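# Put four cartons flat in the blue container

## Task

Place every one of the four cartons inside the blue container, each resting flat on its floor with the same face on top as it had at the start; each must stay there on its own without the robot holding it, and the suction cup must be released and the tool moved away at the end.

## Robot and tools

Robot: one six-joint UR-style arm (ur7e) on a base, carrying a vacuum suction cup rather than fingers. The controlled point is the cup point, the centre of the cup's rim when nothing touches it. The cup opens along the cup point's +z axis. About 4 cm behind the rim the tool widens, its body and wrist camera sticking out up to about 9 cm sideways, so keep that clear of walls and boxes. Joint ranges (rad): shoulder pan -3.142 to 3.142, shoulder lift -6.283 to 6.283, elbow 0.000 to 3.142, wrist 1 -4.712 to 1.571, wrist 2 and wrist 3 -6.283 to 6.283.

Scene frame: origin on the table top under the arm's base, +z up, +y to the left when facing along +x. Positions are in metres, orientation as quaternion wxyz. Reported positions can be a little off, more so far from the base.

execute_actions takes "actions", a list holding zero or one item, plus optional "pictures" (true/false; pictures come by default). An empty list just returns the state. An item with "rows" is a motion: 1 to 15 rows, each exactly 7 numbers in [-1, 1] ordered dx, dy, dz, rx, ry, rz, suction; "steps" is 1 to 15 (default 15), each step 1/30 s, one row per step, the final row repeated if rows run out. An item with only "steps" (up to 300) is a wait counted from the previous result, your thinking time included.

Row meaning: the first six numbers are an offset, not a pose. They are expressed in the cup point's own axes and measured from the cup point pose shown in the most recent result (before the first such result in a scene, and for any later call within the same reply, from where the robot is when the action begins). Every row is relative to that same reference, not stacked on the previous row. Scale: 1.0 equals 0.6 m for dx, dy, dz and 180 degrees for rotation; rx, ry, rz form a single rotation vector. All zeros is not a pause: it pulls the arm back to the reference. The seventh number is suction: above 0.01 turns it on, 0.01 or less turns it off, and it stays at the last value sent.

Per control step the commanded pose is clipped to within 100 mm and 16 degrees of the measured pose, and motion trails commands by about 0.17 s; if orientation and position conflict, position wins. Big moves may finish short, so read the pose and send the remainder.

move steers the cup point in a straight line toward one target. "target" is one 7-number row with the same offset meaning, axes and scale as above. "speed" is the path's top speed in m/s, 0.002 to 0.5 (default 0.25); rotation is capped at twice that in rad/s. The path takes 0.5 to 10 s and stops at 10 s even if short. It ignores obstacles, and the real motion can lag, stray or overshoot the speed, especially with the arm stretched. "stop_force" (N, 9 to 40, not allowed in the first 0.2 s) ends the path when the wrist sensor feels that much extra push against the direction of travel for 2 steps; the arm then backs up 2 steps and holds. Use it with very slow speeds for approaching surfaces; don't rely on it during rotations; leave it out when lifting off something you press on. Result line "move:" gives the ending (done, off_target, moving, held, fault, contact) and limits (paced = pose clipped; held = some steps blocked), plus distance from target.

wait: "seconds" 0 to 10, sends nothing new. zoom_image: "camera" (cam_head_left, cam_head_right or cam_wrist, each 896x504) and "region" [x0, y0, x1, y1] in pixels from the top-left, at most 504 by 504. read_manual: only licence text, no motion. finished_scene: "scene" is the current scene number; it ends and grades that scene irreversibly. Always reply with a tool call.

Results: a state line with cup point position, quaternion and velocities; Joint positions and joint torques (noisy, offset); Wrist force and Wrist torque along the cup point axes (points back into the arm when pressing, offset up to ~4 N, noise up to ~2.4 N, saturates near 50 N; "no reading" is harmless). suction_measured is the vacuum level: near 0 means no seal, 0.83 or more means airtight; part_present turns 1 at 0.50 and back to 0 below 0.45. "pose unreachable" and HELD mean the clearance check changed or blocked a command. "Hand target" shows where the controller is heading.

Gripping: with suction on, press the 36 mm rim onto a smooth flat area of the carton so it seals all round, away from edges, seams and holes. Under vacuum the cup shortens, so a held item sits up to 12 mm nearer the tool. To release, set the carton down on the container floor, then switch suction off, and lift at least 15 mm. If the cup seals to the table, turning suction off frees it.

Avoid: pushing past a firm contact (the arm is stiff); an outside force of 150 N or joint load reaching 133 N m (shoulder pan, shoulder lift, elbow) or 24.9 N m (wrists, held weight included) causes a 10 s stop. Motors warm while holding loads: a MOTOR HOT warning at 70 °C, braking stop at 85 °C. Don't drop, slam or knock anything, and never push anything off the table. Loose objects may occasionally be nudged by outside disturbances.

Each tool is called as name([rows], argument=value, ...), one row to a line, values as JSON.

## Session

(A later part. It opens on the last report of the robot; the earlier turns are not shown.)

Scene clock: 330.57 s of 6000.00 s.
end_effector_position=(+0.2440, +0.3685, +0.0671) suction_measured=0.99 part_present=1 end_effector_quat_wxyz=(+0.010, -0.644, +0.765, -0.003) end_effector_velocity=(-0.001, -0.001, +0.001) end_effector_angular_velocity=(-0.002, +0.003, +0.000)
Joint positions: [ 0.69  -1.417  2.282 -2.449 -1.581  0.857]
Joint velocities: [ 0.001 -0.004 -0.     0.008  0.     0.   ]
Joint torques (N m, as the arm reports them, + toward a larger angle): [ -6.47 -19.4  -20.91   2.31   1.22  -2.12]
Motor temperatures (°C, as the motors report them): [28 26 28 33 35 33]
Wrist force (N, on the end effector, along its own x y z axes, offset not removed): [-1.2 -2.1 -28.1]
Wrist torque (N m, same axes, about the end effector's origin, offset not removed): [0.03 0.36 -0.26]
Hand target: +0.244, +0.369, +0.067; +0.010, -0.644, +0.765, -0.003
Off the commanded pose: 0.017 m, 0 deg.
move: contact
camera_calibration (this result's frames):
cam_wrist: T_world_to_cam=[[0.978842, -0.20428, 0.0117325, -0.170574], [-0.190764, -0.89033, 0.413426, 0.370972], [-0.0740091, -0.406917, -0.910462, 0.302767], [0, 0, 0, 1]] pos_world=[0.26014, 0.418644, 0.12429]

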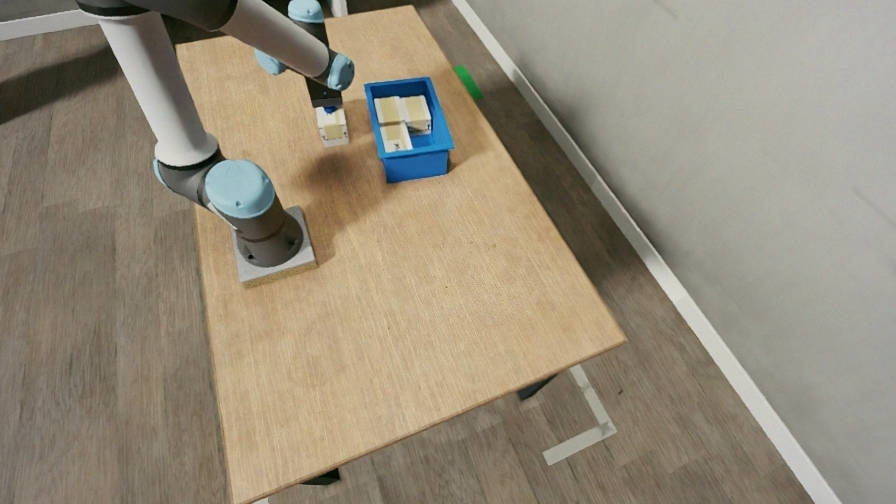

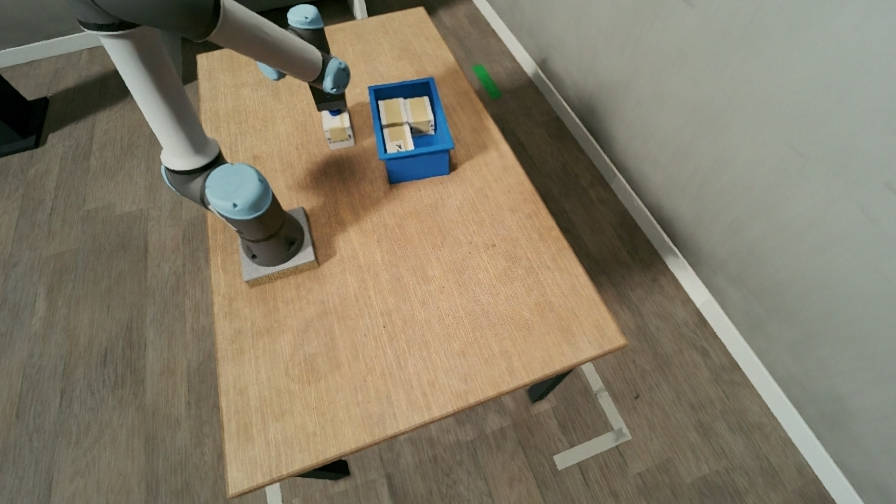

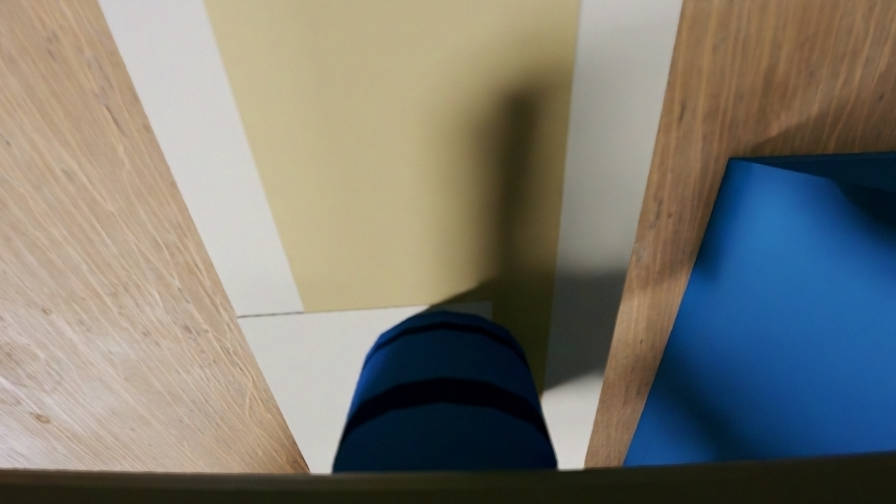

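move(target=[0, 0, -0.2, 0, 0, 0, 0], speed=0.15)

move(target=[0.0737, -0.4127, 0, 0, 0, 0, 0], speed=0.25)

move(target=[0, 0, 0.162, 0, 0, 0, 0], speed=0.12)

move(target=[0, 0, 0.07, 0, 0, 0, 1], speed=0.008, stop_force=9)

Scene clock: 339.97 s of 6000.00 s.
end_effector_position=(+0.2421, +0.3676, +0.1869) suction_measured=0.00 part_present=0 end_effector_quat_wxyz=(+0.010, -0.644, +0.765, -0.003) end_effector_velocity=(-0.000, +0.000, +0.003) end_effector_angular_velocity=(+0.000, -0.000, +0.002)
Joint positions: [ 0.693 -1.638  2.123 -2.068 -1.581  0.859]
Joint velocities: [ 0.001 -0.003 -0.005  0.007 -0.    -0.001]
Joint torques (N m, as the arm reports them, + toward a larger angle): [ -7.31 -25.37 -38.02  -0.98   0.45  -2.18]
Motor temperatures (°C, as the motors report them): [28 26 28 33 35 33]
Wrist force (N, on the end effector, along its own x y z axes, offset not removed): [-4.9 3.4 -0.5]
Wrist torque (N m, same axes, about the end effector's origin, offset not removed): [0.66 0.76 0.02]
Hand target: +0.242, +0.368, +0.187; +0.010, -0.644, +0.765, -0.003
Off the commanded pose: 0.000 m, 0 deg.
After step 90, 5.03 s passed at rest.
move: done
camera_calibration (this result's frames):
cam_wrist: T_world_to_cam=[[0.978846, -0.204258, 0.0117751, -0.170232], [-0.190768, -0.890374, 0.41333, 0.320278], [-0.0739414, -0.406833, -0.910505, 0.411354], [0, 0, 0, 1]] pos_world=[0.258146, 0.417748, 0.244164]

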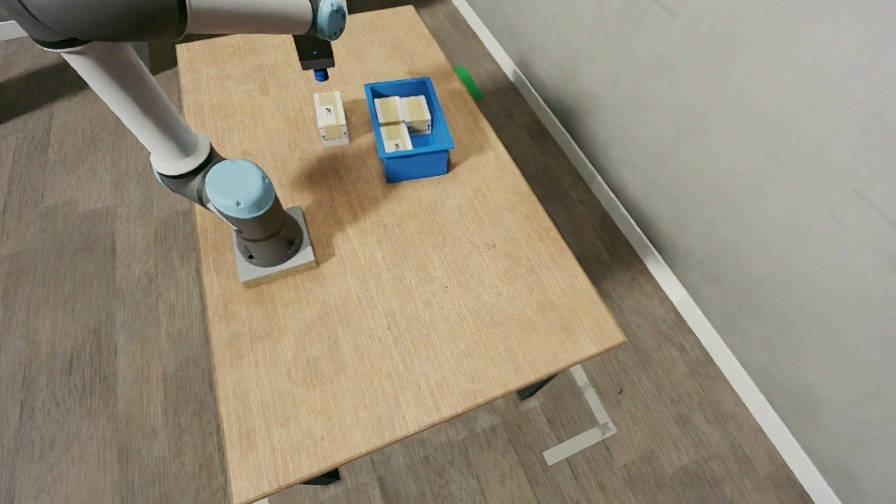

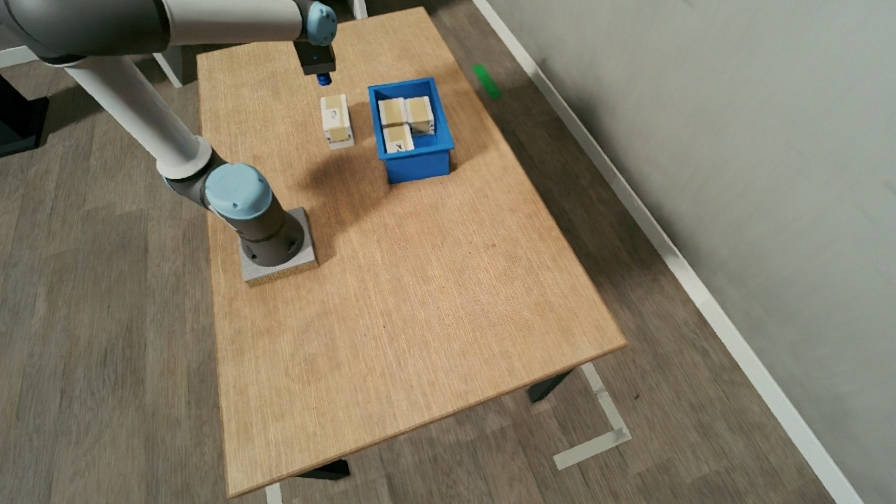

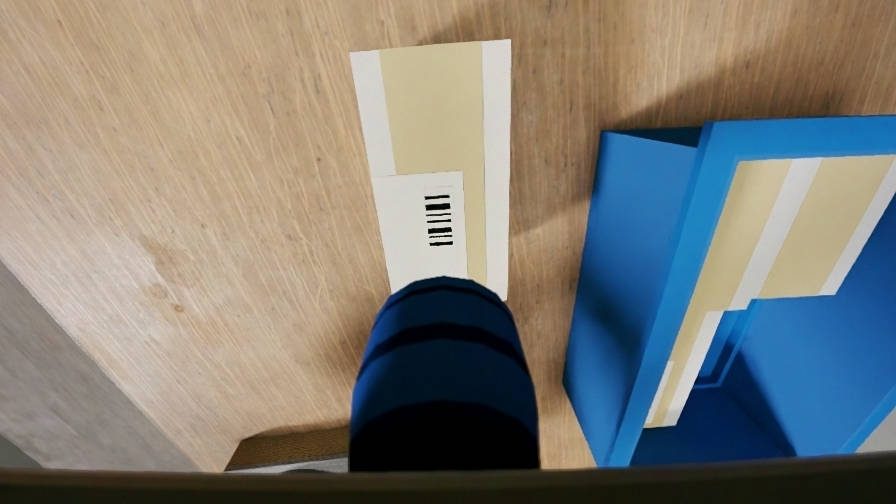

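Scene clock: 341.63 s of 6000.00 s.
end_effector_position=(+0.4783, +0.2814, +0.1900) suction_measured=0.00 part_present=0 end_effector_quat_wxyz=(+0.009, -0.644, +0.765, -0.004) end_effector_velocity=(+0.002, -0.000, -0.000) end_effector_angular_velocity=(-0.000, +0.001, +0.001)
Joint positions: [ 0.298 -1.372  1.827 -2.042 -1.577  0.465]
Joint velocities: [-0.002  0.005 -0.005  0.002  0.    -0.003]
Joint torques (N m, as the arm reports them, + toward a larger angle): [ -7.22 -21.95 -36.51  -0.89   2.57  -2.53]
Motor temperatures (°C, as the motors report them): [28 26 28 33 35 33]
Wrist force (N, on the end effector, along its own x y z axes, offset not removed): [-3.8 -1.1 -0.5]
Wrist torque (N m, same axes, about the end effector's origin, offset not removed): [-0.16 0.62 -0.13]
Hand target: +0.479, +0.281, +0.190; +0.009, -0.644, +0.765, -0.004
Off the commanded pose: 0.001 m, 0 deg.
move: done
camera_calibration (this result's frames):
cam_wrist: T_world_to_cam=[[0.978832, -0.204275, 0.0126003, -0.419279], [-0.191019, -0.889736, 0.414586, 0.287047], [-0.0734788, -0.408217, -0.909923, 0.396595], [0, 0, 0, 1]] pos_world=[0.494377, 0.331645, 0.247148]

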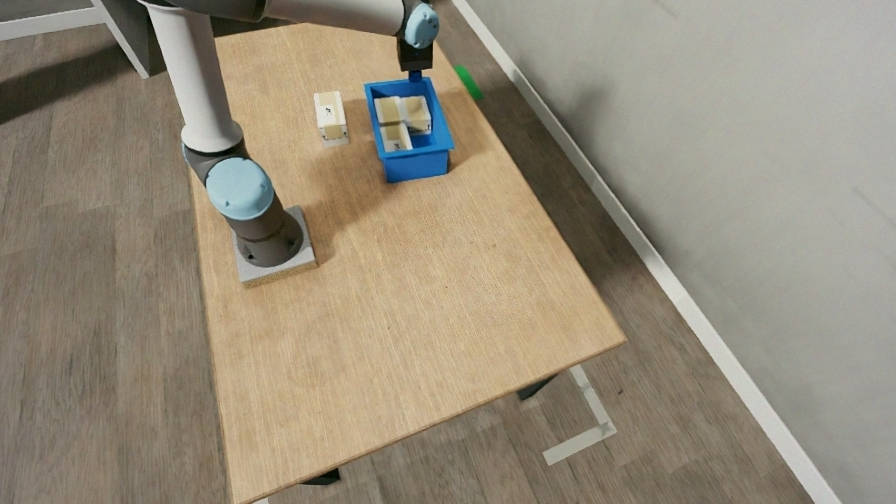

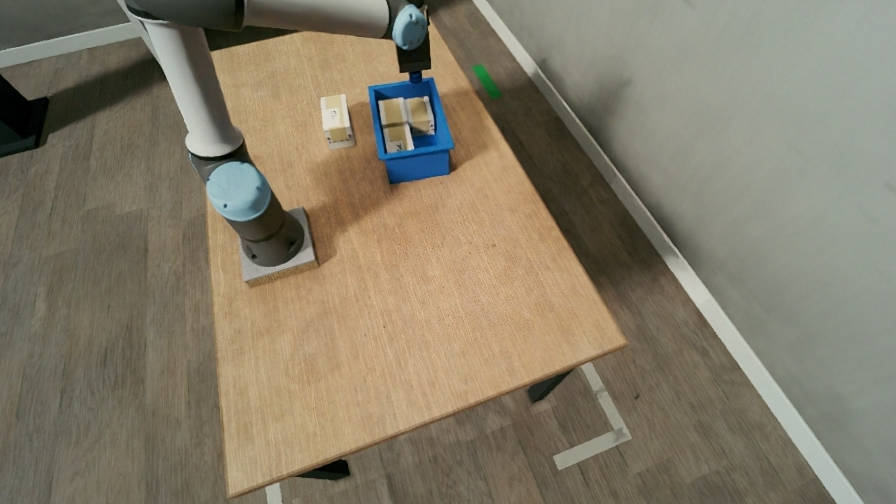

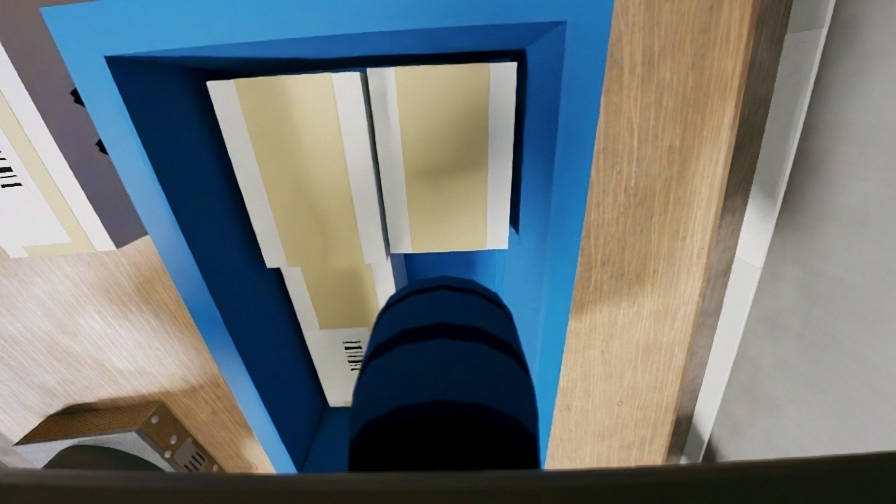

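Scene clock: 342.97 s of 6000.00 s.
end_effector_position=(+0.4799, +0.2820, +0.0930) suction_measured=0.00 part_present=0 end_effector_quat_wxyz=(+0.009, -0.644, +0.765, -0.004) end_effector_velocity=(-0.000, +0.001, -0.003) end_effector_angular_velocity=(+0.000, -0.000, +0.002)
Joint positions: [ 0.297 -1.238  1.944 -2.292 -1.577  0.464]
Joint velocities: [ 0.001  0.005  0.002 -0.008  0.    -0.   ]
Joint torques (N m, as the arm reports them, + toward a larger angle): [ -0.17 -25.11  -4.13  -4.55   0.69  -0.42]
Motor temperatures (°C, as the motors report them): [28 26 28 33 35 33]
Wrist force (N, on the end effector, along its own x y z axes, offset not removed): [-5.8 1.4 -0.3]
Wrist torque (N m, same axes, about the end effector's origin, offset not removed): [0.16 0.74 0.13]
Hand target: +0.480, +0.282, +0.093; +0.009, -0.644, +0.765, -0.004
Off the commanded pose: 0.000 m, 0 deg.
move: done
camera_calibration (this result's frames):
cam_wrist: T_world_to_cam=[[0.978831, -0.204285, 0.0125573, -0.41951], [-0.191007, -0.889724, 0.414618, 0.328108], [-0.0735278, -0.40824, -0.909909, 0.308746], [0, 0, 0, 1]] pos_world=[0.496002, 0.332268, 0.150159]

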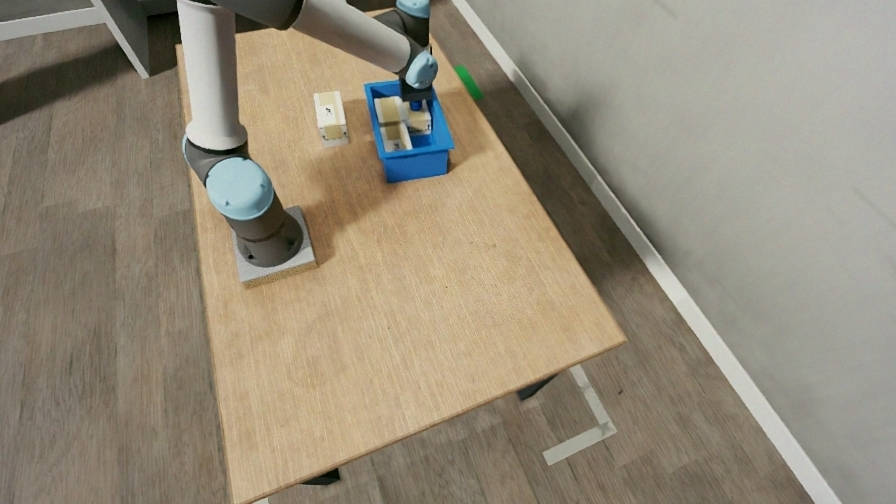

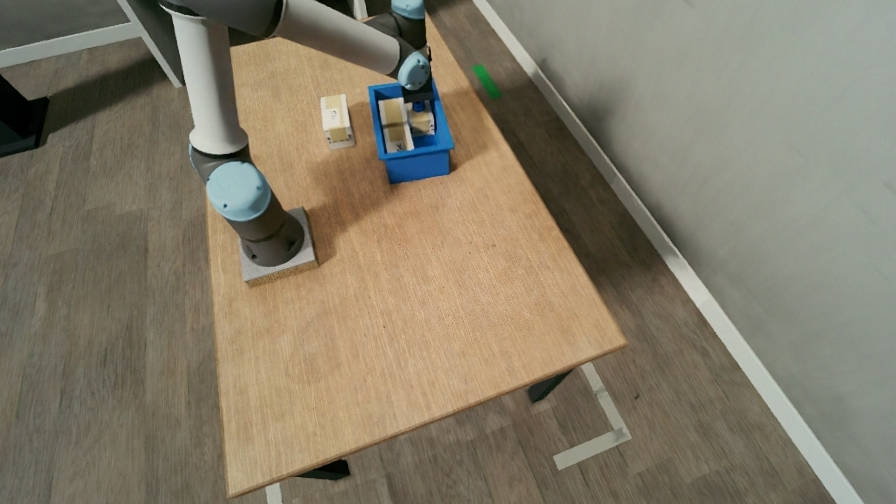

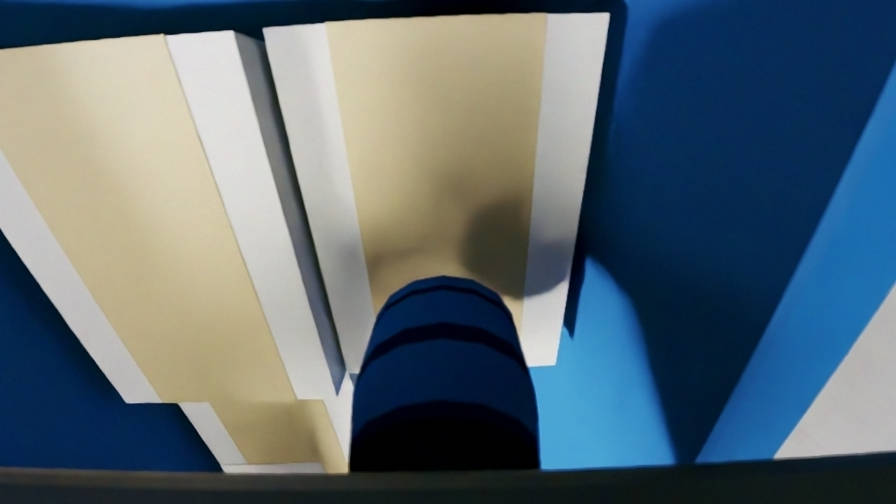

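Scene clock: 347.37 s of 6000.00 s.
end_effector_position=(+0.4805, +0.2822, +0.0609) suction_measured=0.99 part_present=1 end_effector_quat_wxyz=(+0.009, -0.644, +0.765, -0.004) end_effector_velocity=(-0.002, -0.001, +0.000) end_effector_angular_velocity=(-0.002, +0.007, -0.000)
Joint positions: [ 0.297 -1.182  1.97  -2.375 -1.577  0.463]
Joint velocities: [-0.001 -0.003  0.002  0.008  0.    -0.001]
Joint torques (N m, as the arm reports them, + toward a larger angle): [ -3.26 -30.04 -11.85   2.64   0.9   -1.95]
Motor temperatures (°C, as the motors report them): [28 26 28 33 35 33]
Wrist force (N, on the end effector, along its own x y z axes, offset not removed): [3.8 -6.2 -23.5]
Wrist torque (N m, same axes, about the end effector's origin, offset not removed): [-0.28 -0.27 -0.09]
Hand target: +0.481, +0.282, +0.061; +0.009, -0.644, +0.765, -0.004
Off the commanded pose: 0.010 m, 0 deg.
move: contact
camera_calibration (this result's frames):
cam_wrist: T_world_to_cam=[[0.978823, -0.204316, 0.012712, -0.419605], [-0.191104, -0.889737, 0.414546, 0.341765], [-0.0733878, -0.408196, -0.90994, 0.279565], [0, 0, 0, 1]] pos_world=[0.496548, 0.332466, 0.118044]

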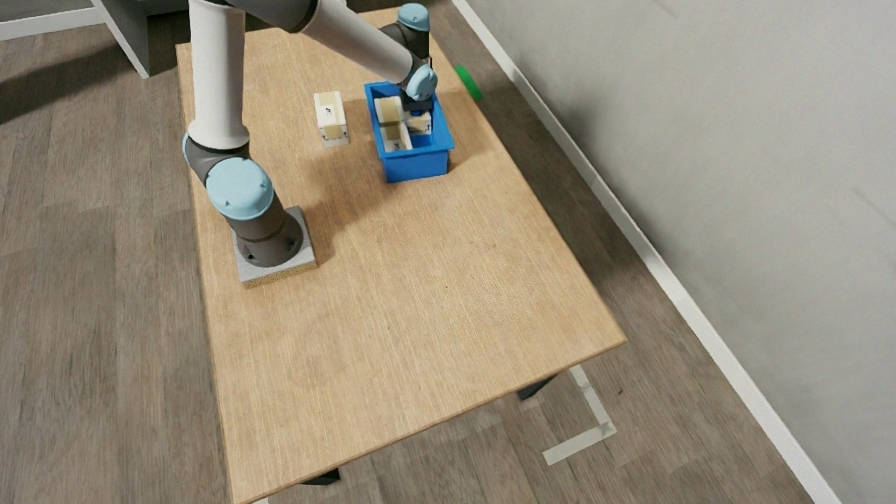

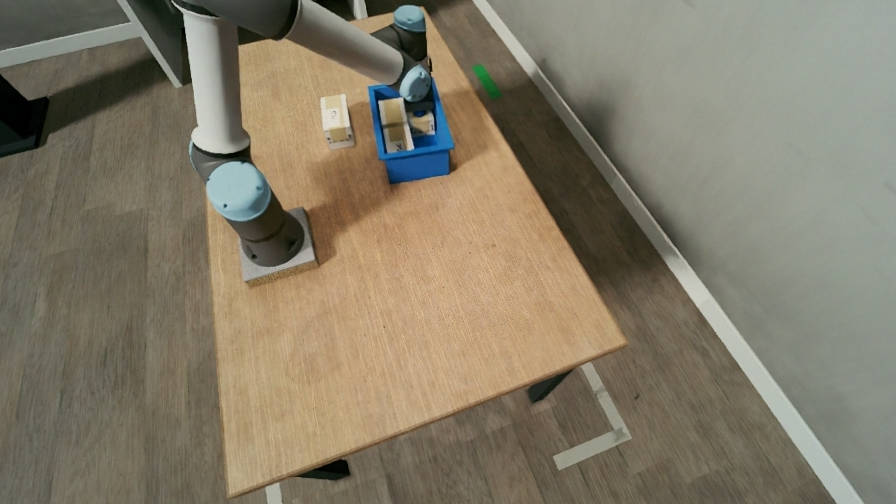

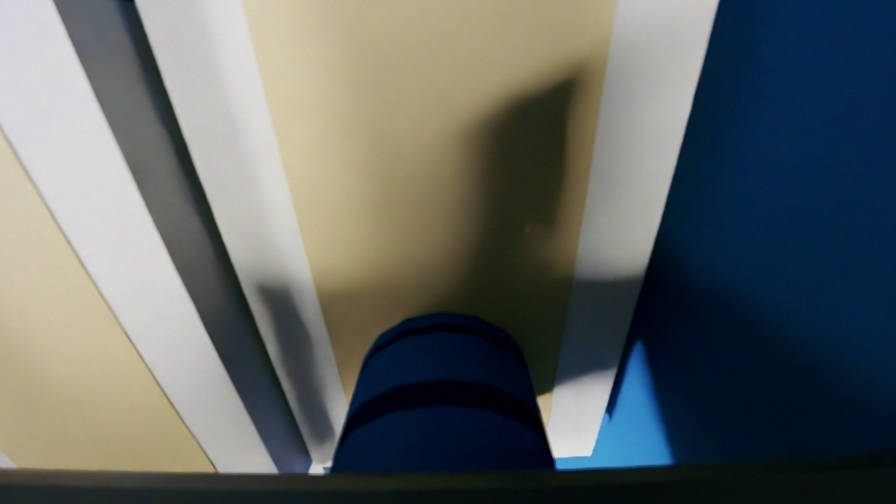

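move(target=[0, 0, -0.015, 0, 0, 0, 1], speed=0.03)

move(target=[-0.05, 0, 0, 0, 0, 0, 1], speed=0.008, stop_force=9)

Scene clock: 355.87 s of 6000.00 s.
end_effector_position=(+0.4803, +0.2822, +0.0696) suction_measured=0.99 part_present=1 end_effector_quat_wxyz=(+0.009, -0.644, +0.765, -0.004) end_effector_velocity=(-0.000, +0.000, +0.002) end_effector_angular_velocity=(+0.000, -0.001, -0.001)
Joint positions: [ 0.297 -1.197  1.963 -2.352 -1.577  0.463]
Joint velocities: [ 0.001 -0.004 -0.001  0.005 -0.     0.001]
Joint torques (N m, as the arm reports them, + toward a larger angle): [  8.94 -44.53 -35.03  -1.22   1.08   2.21]
Motor temperatures (°C, as the motors report them): [28 26 28 33 35 33]
Wrist force (N, on the end effector, along its own x y z axes, offset not removed): [-0.2 -0.2 3.9]
Wrist torque (N m, same axes, about the end effector's origin, offset not removed): [-0.06 0.20 -0.13]
Hand target: +0.480, +0.282, +0.070; +0.009, -0.644, +0.765, -0.004
Off the commanded pose: 0.000 m, 0 deg.
After step 90, 4.73 s passed at rest.
move: done
camera_calibration (this result's frames):
cam_wrist: T_world_to_cam=[[0.978823, -0.204314, 0.0127261, -0.419588], [-0.191109, -0.889739, 0.414537, 0.338056], [-0.0733729, -0.40819, -0.909943, 0.287496], [0, 0, 0, 1]] pos_world=[0.496402, 0.332407, 0.126808]

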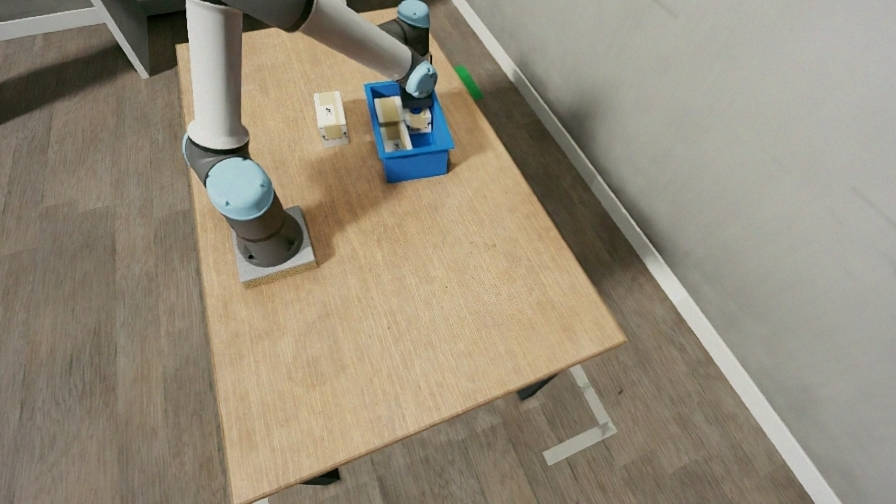

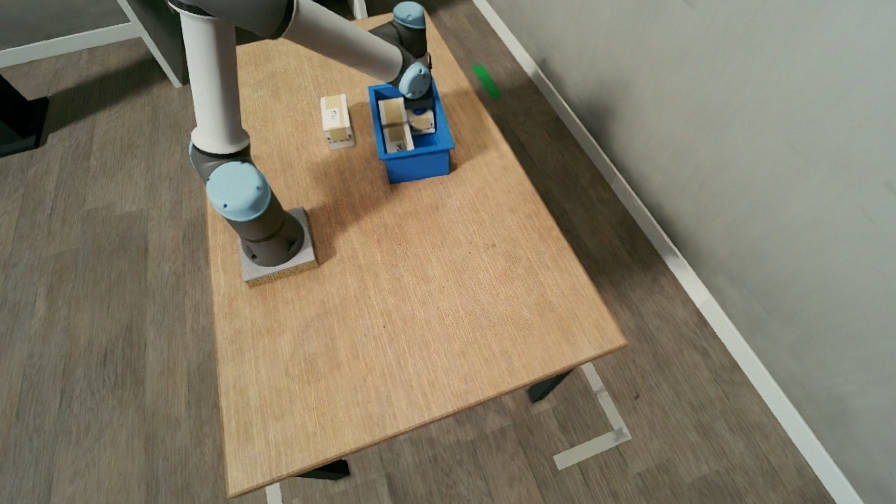

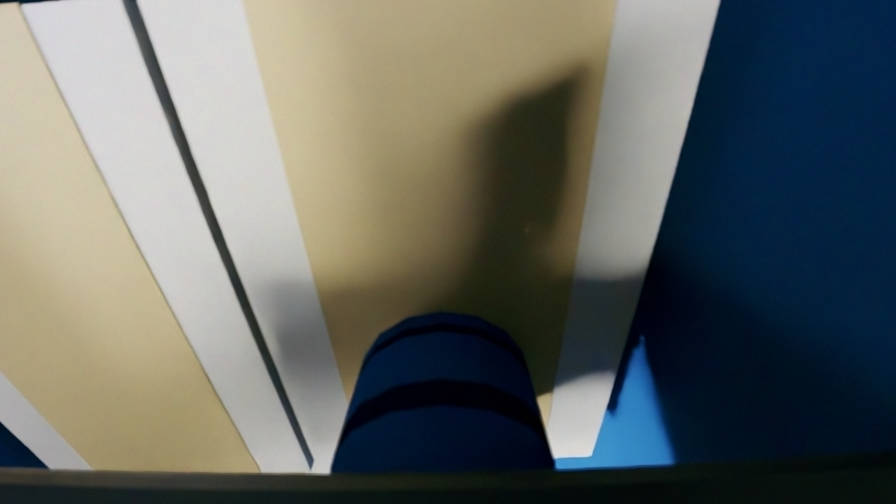

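Scene clock: 359.83 s of 6000.00 s.
end_effector_position=(+0.4854, +0.3116, +0.0699) suction_measured=0.99 part_present=1 end_effector_quat_wxyz=(+0.009, -0.644, +0.765, -0.003) end_effector_velocity=(+0.001, +0.002, -0.000) end_effector_angular_velocity=(+0.000, -0.001, +0.001)
Joint positions: [ 0.345 -1.16   1.905 -2.331 -1.577  0.512]
Joint velocities: [ 0.003  0.003 -0.004  0.    -0.     0.002]
Joint torques (N m, as the arm reports them, + toward a larger angle): [ 10.91 -32.27 -36.97  -1.73  -1.44   2.34]
Motor temperatures (°C, as the motors report them): [28 26 28 33 35 33]
Wrist force (N, on the end effector, along its own x y z axes, offset not removed): [-3.4 5.2 0.8]
Wrist torque (N m, same axes, about the end effector's origin, offset not removed): [0.72 1.21 -0.21]
Hand target: +0.485, +0.312, +0.070; +0.009, -0.644, +0.765, -0.003
Off the commanded pose: 0.000 m, 0 deg.
move: done
camera_calibration (this result's frames):
cam_wrist: T_world_to_cam=[[0.978824, -0.204309, 0.0126731, -0.418533], [-0.191097, -0.889825, 0.414358, 0.365108], [-0.0733802, -0.408006, -0.910026, 0.300089], [0, 0, 0, 1]] pos_world=[0.501462, 0.36181, 0.127107]

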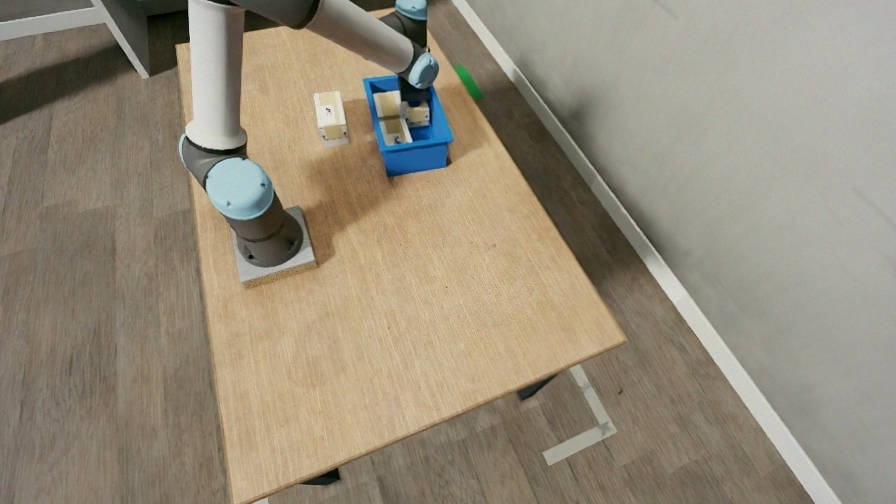

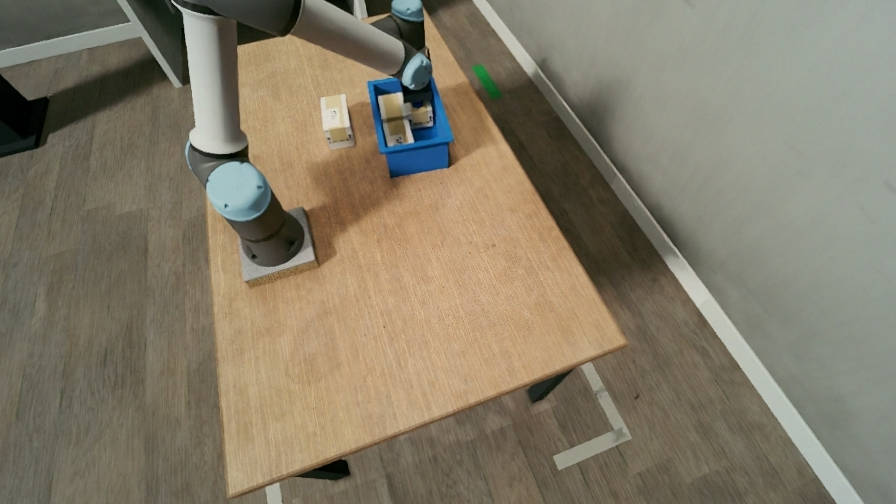

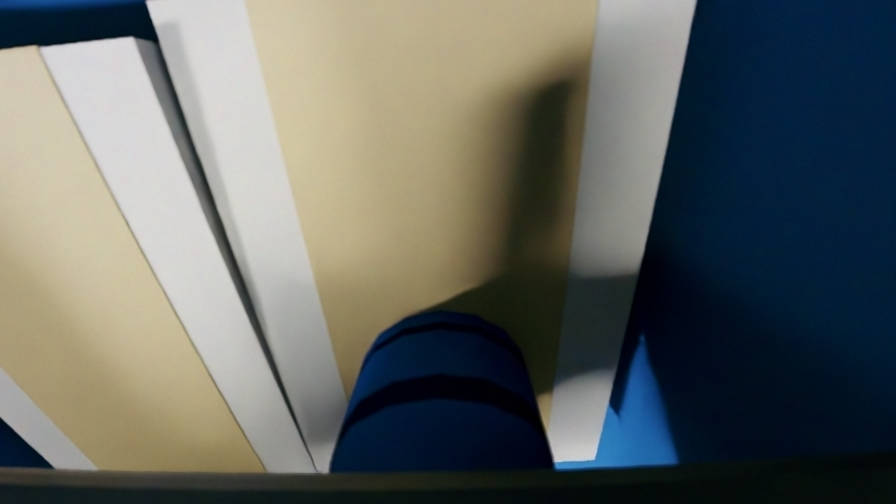

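move(target=[0, 0, 0.03, 0, 0, 0, 1], speed=0.008, stop_force=9)

move(target=[0, 0, -0.25, 0, 0, 0, 0], speed=0.15)

Scene clock: 364.57 s of 6000.00 s.
end_effector_position=(+0.4855, +0.3117, +0.0612) suction_measured=0.99 part_present=1 end_effector_quat_wxyz=(+0.009, -0.644, +0.765, -0.003) end_effector_velocity=(-0.001, -0.001, +0.001) end_effector_angular_velocity=(-0.002, +0.005, -0.001)
Joint positions: [ 0.345 -1.145  1.911 -2.352 -1.577  0.512]
Joint velocities: [-0.001 -0.003 -0.     0.009 -0.     0.   ]
Joint torques (N m, as the arm reports them, + toward a larger angle): [ -1.37 -37.47 -18.26   0.85   0.8   -1.47]
Motor temperatures (°C, as the motors report them): [28 26 28 33 35 33]
Wrist force (N, on the end effector, along its own x y z axes, offset not removed): [4.8 -4.6 -17.4]
Wrist torque (N m, same axes, about the end effector's origin, offset not removed): [-0.44 -0.40 -0.41]
Hand target: +0.486, +0.312, +0.062; +0.009, -0.644, +0.765, -0.004
Off the commanded pose: 0.009 m, 0 deg.
After step 90, 0.27 s passed at rest.
move: contact
camera_calibration (this result's frames):
cam_wrist: T_world_to_cam=[[0.978824, -0.204318, 0.0125561, -0.418483], [-0.191049, -0.889786, 0.414465, 0.368819], [-0.0735105, -0.408087, -0.909979, 0.292242], [0, 0, 0, 1]] pos_world=[0.501567, 0.361926, 0.118327]

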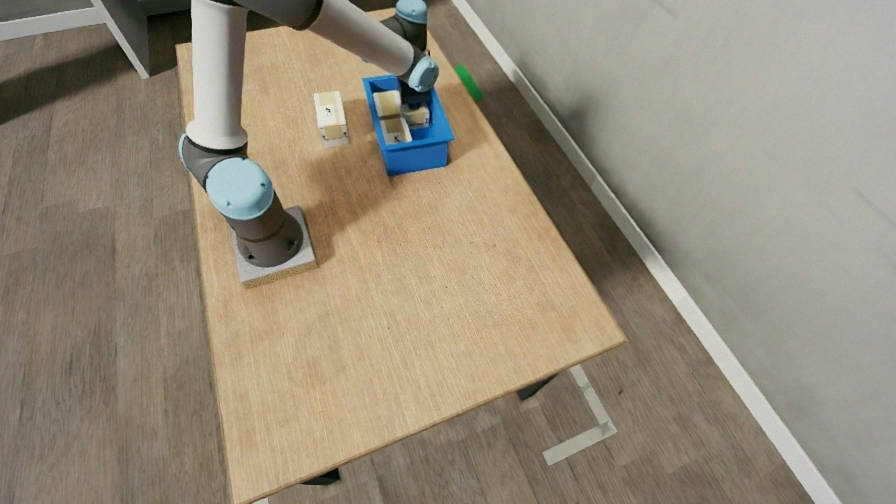

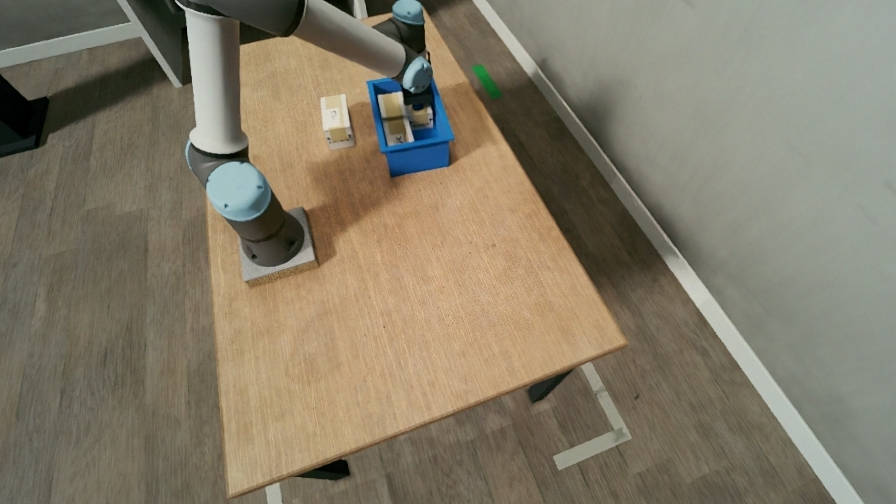

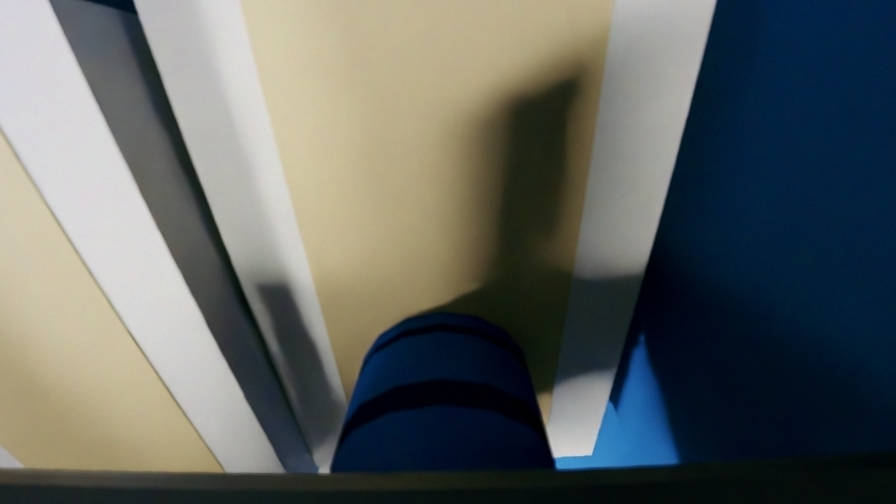

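Scene clock: 366.13 s of 6000.00 s.
end_effector_position=(+0.4830, +0.3107, +0.2110) suction_measured=0.00 part_present=0 end_effector_quat_wxyz=(+0.009, -0.644, +0.765, -0.003) end_effector_velocity=(+0.000, -0.001, +0.002) end_effector_angular_velocity=(-0.001, +0.002, -0.002)
Joint positions: [ 0.347 -1.348  1.74  -1.977 -1.577  0.513]
Joint velocities: [-0.003 -0.002 -0.003  0.007 -0.    -0.001]
Joint torques (N m, as the arm reports them, + toward a larger angle): [  2.7  -39.36 -37.68  -0.92   0.11   1.53]
Motor temperatures (°C, as the motors report them): [28 26 28 33 35 33]
Wrist force (N, on the end effector, along its own x y z axes, offset not removed): [-3.9 3.4 -2.8]
Wrist torque (N m, same axes, about the end effector's origin, offset not removed): [0.50 0.52 -0.01]
Hand target: +0.483, +0.311, +0.211; +0.009, -0.644, +0.765, -0.003
Off the commanded pose: 0.000 m, 0 deg.
move: done
camera_calibration (this result's frames):
cam_wrist: T_world_to_cam=[[0.978827, -0.204304, 0.0125552, -0.418089], [-0.191046, -0.889847, 0.414335, 0.305384], [-0.0734782, -0.407961, -0.910038, 0.427977], [0, 0, 0, 1]] pos_world=[0.499026, 0.360926, 0.268193]

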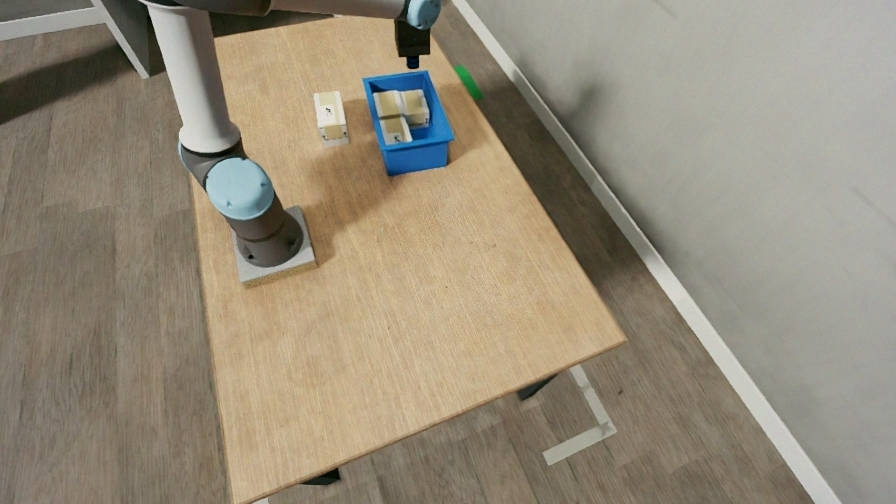

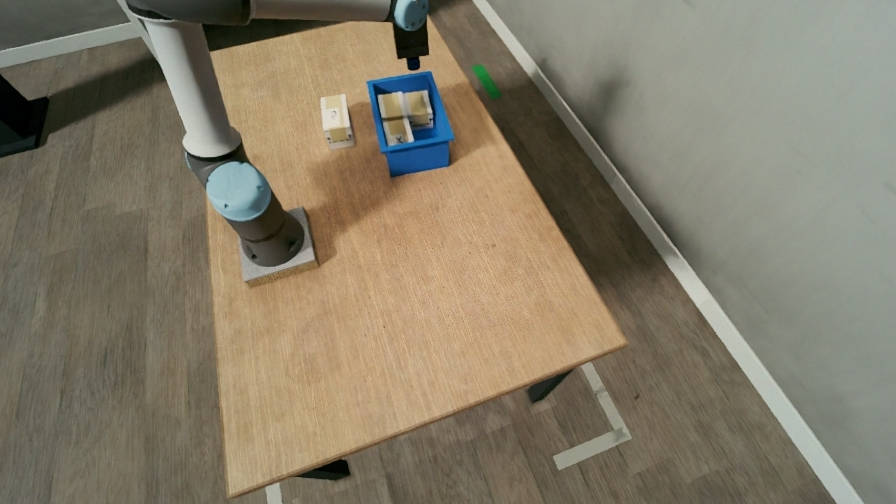

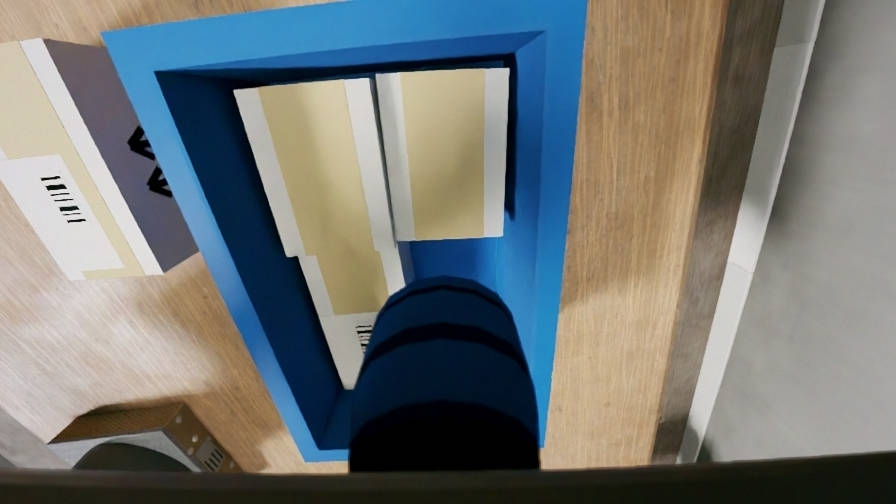

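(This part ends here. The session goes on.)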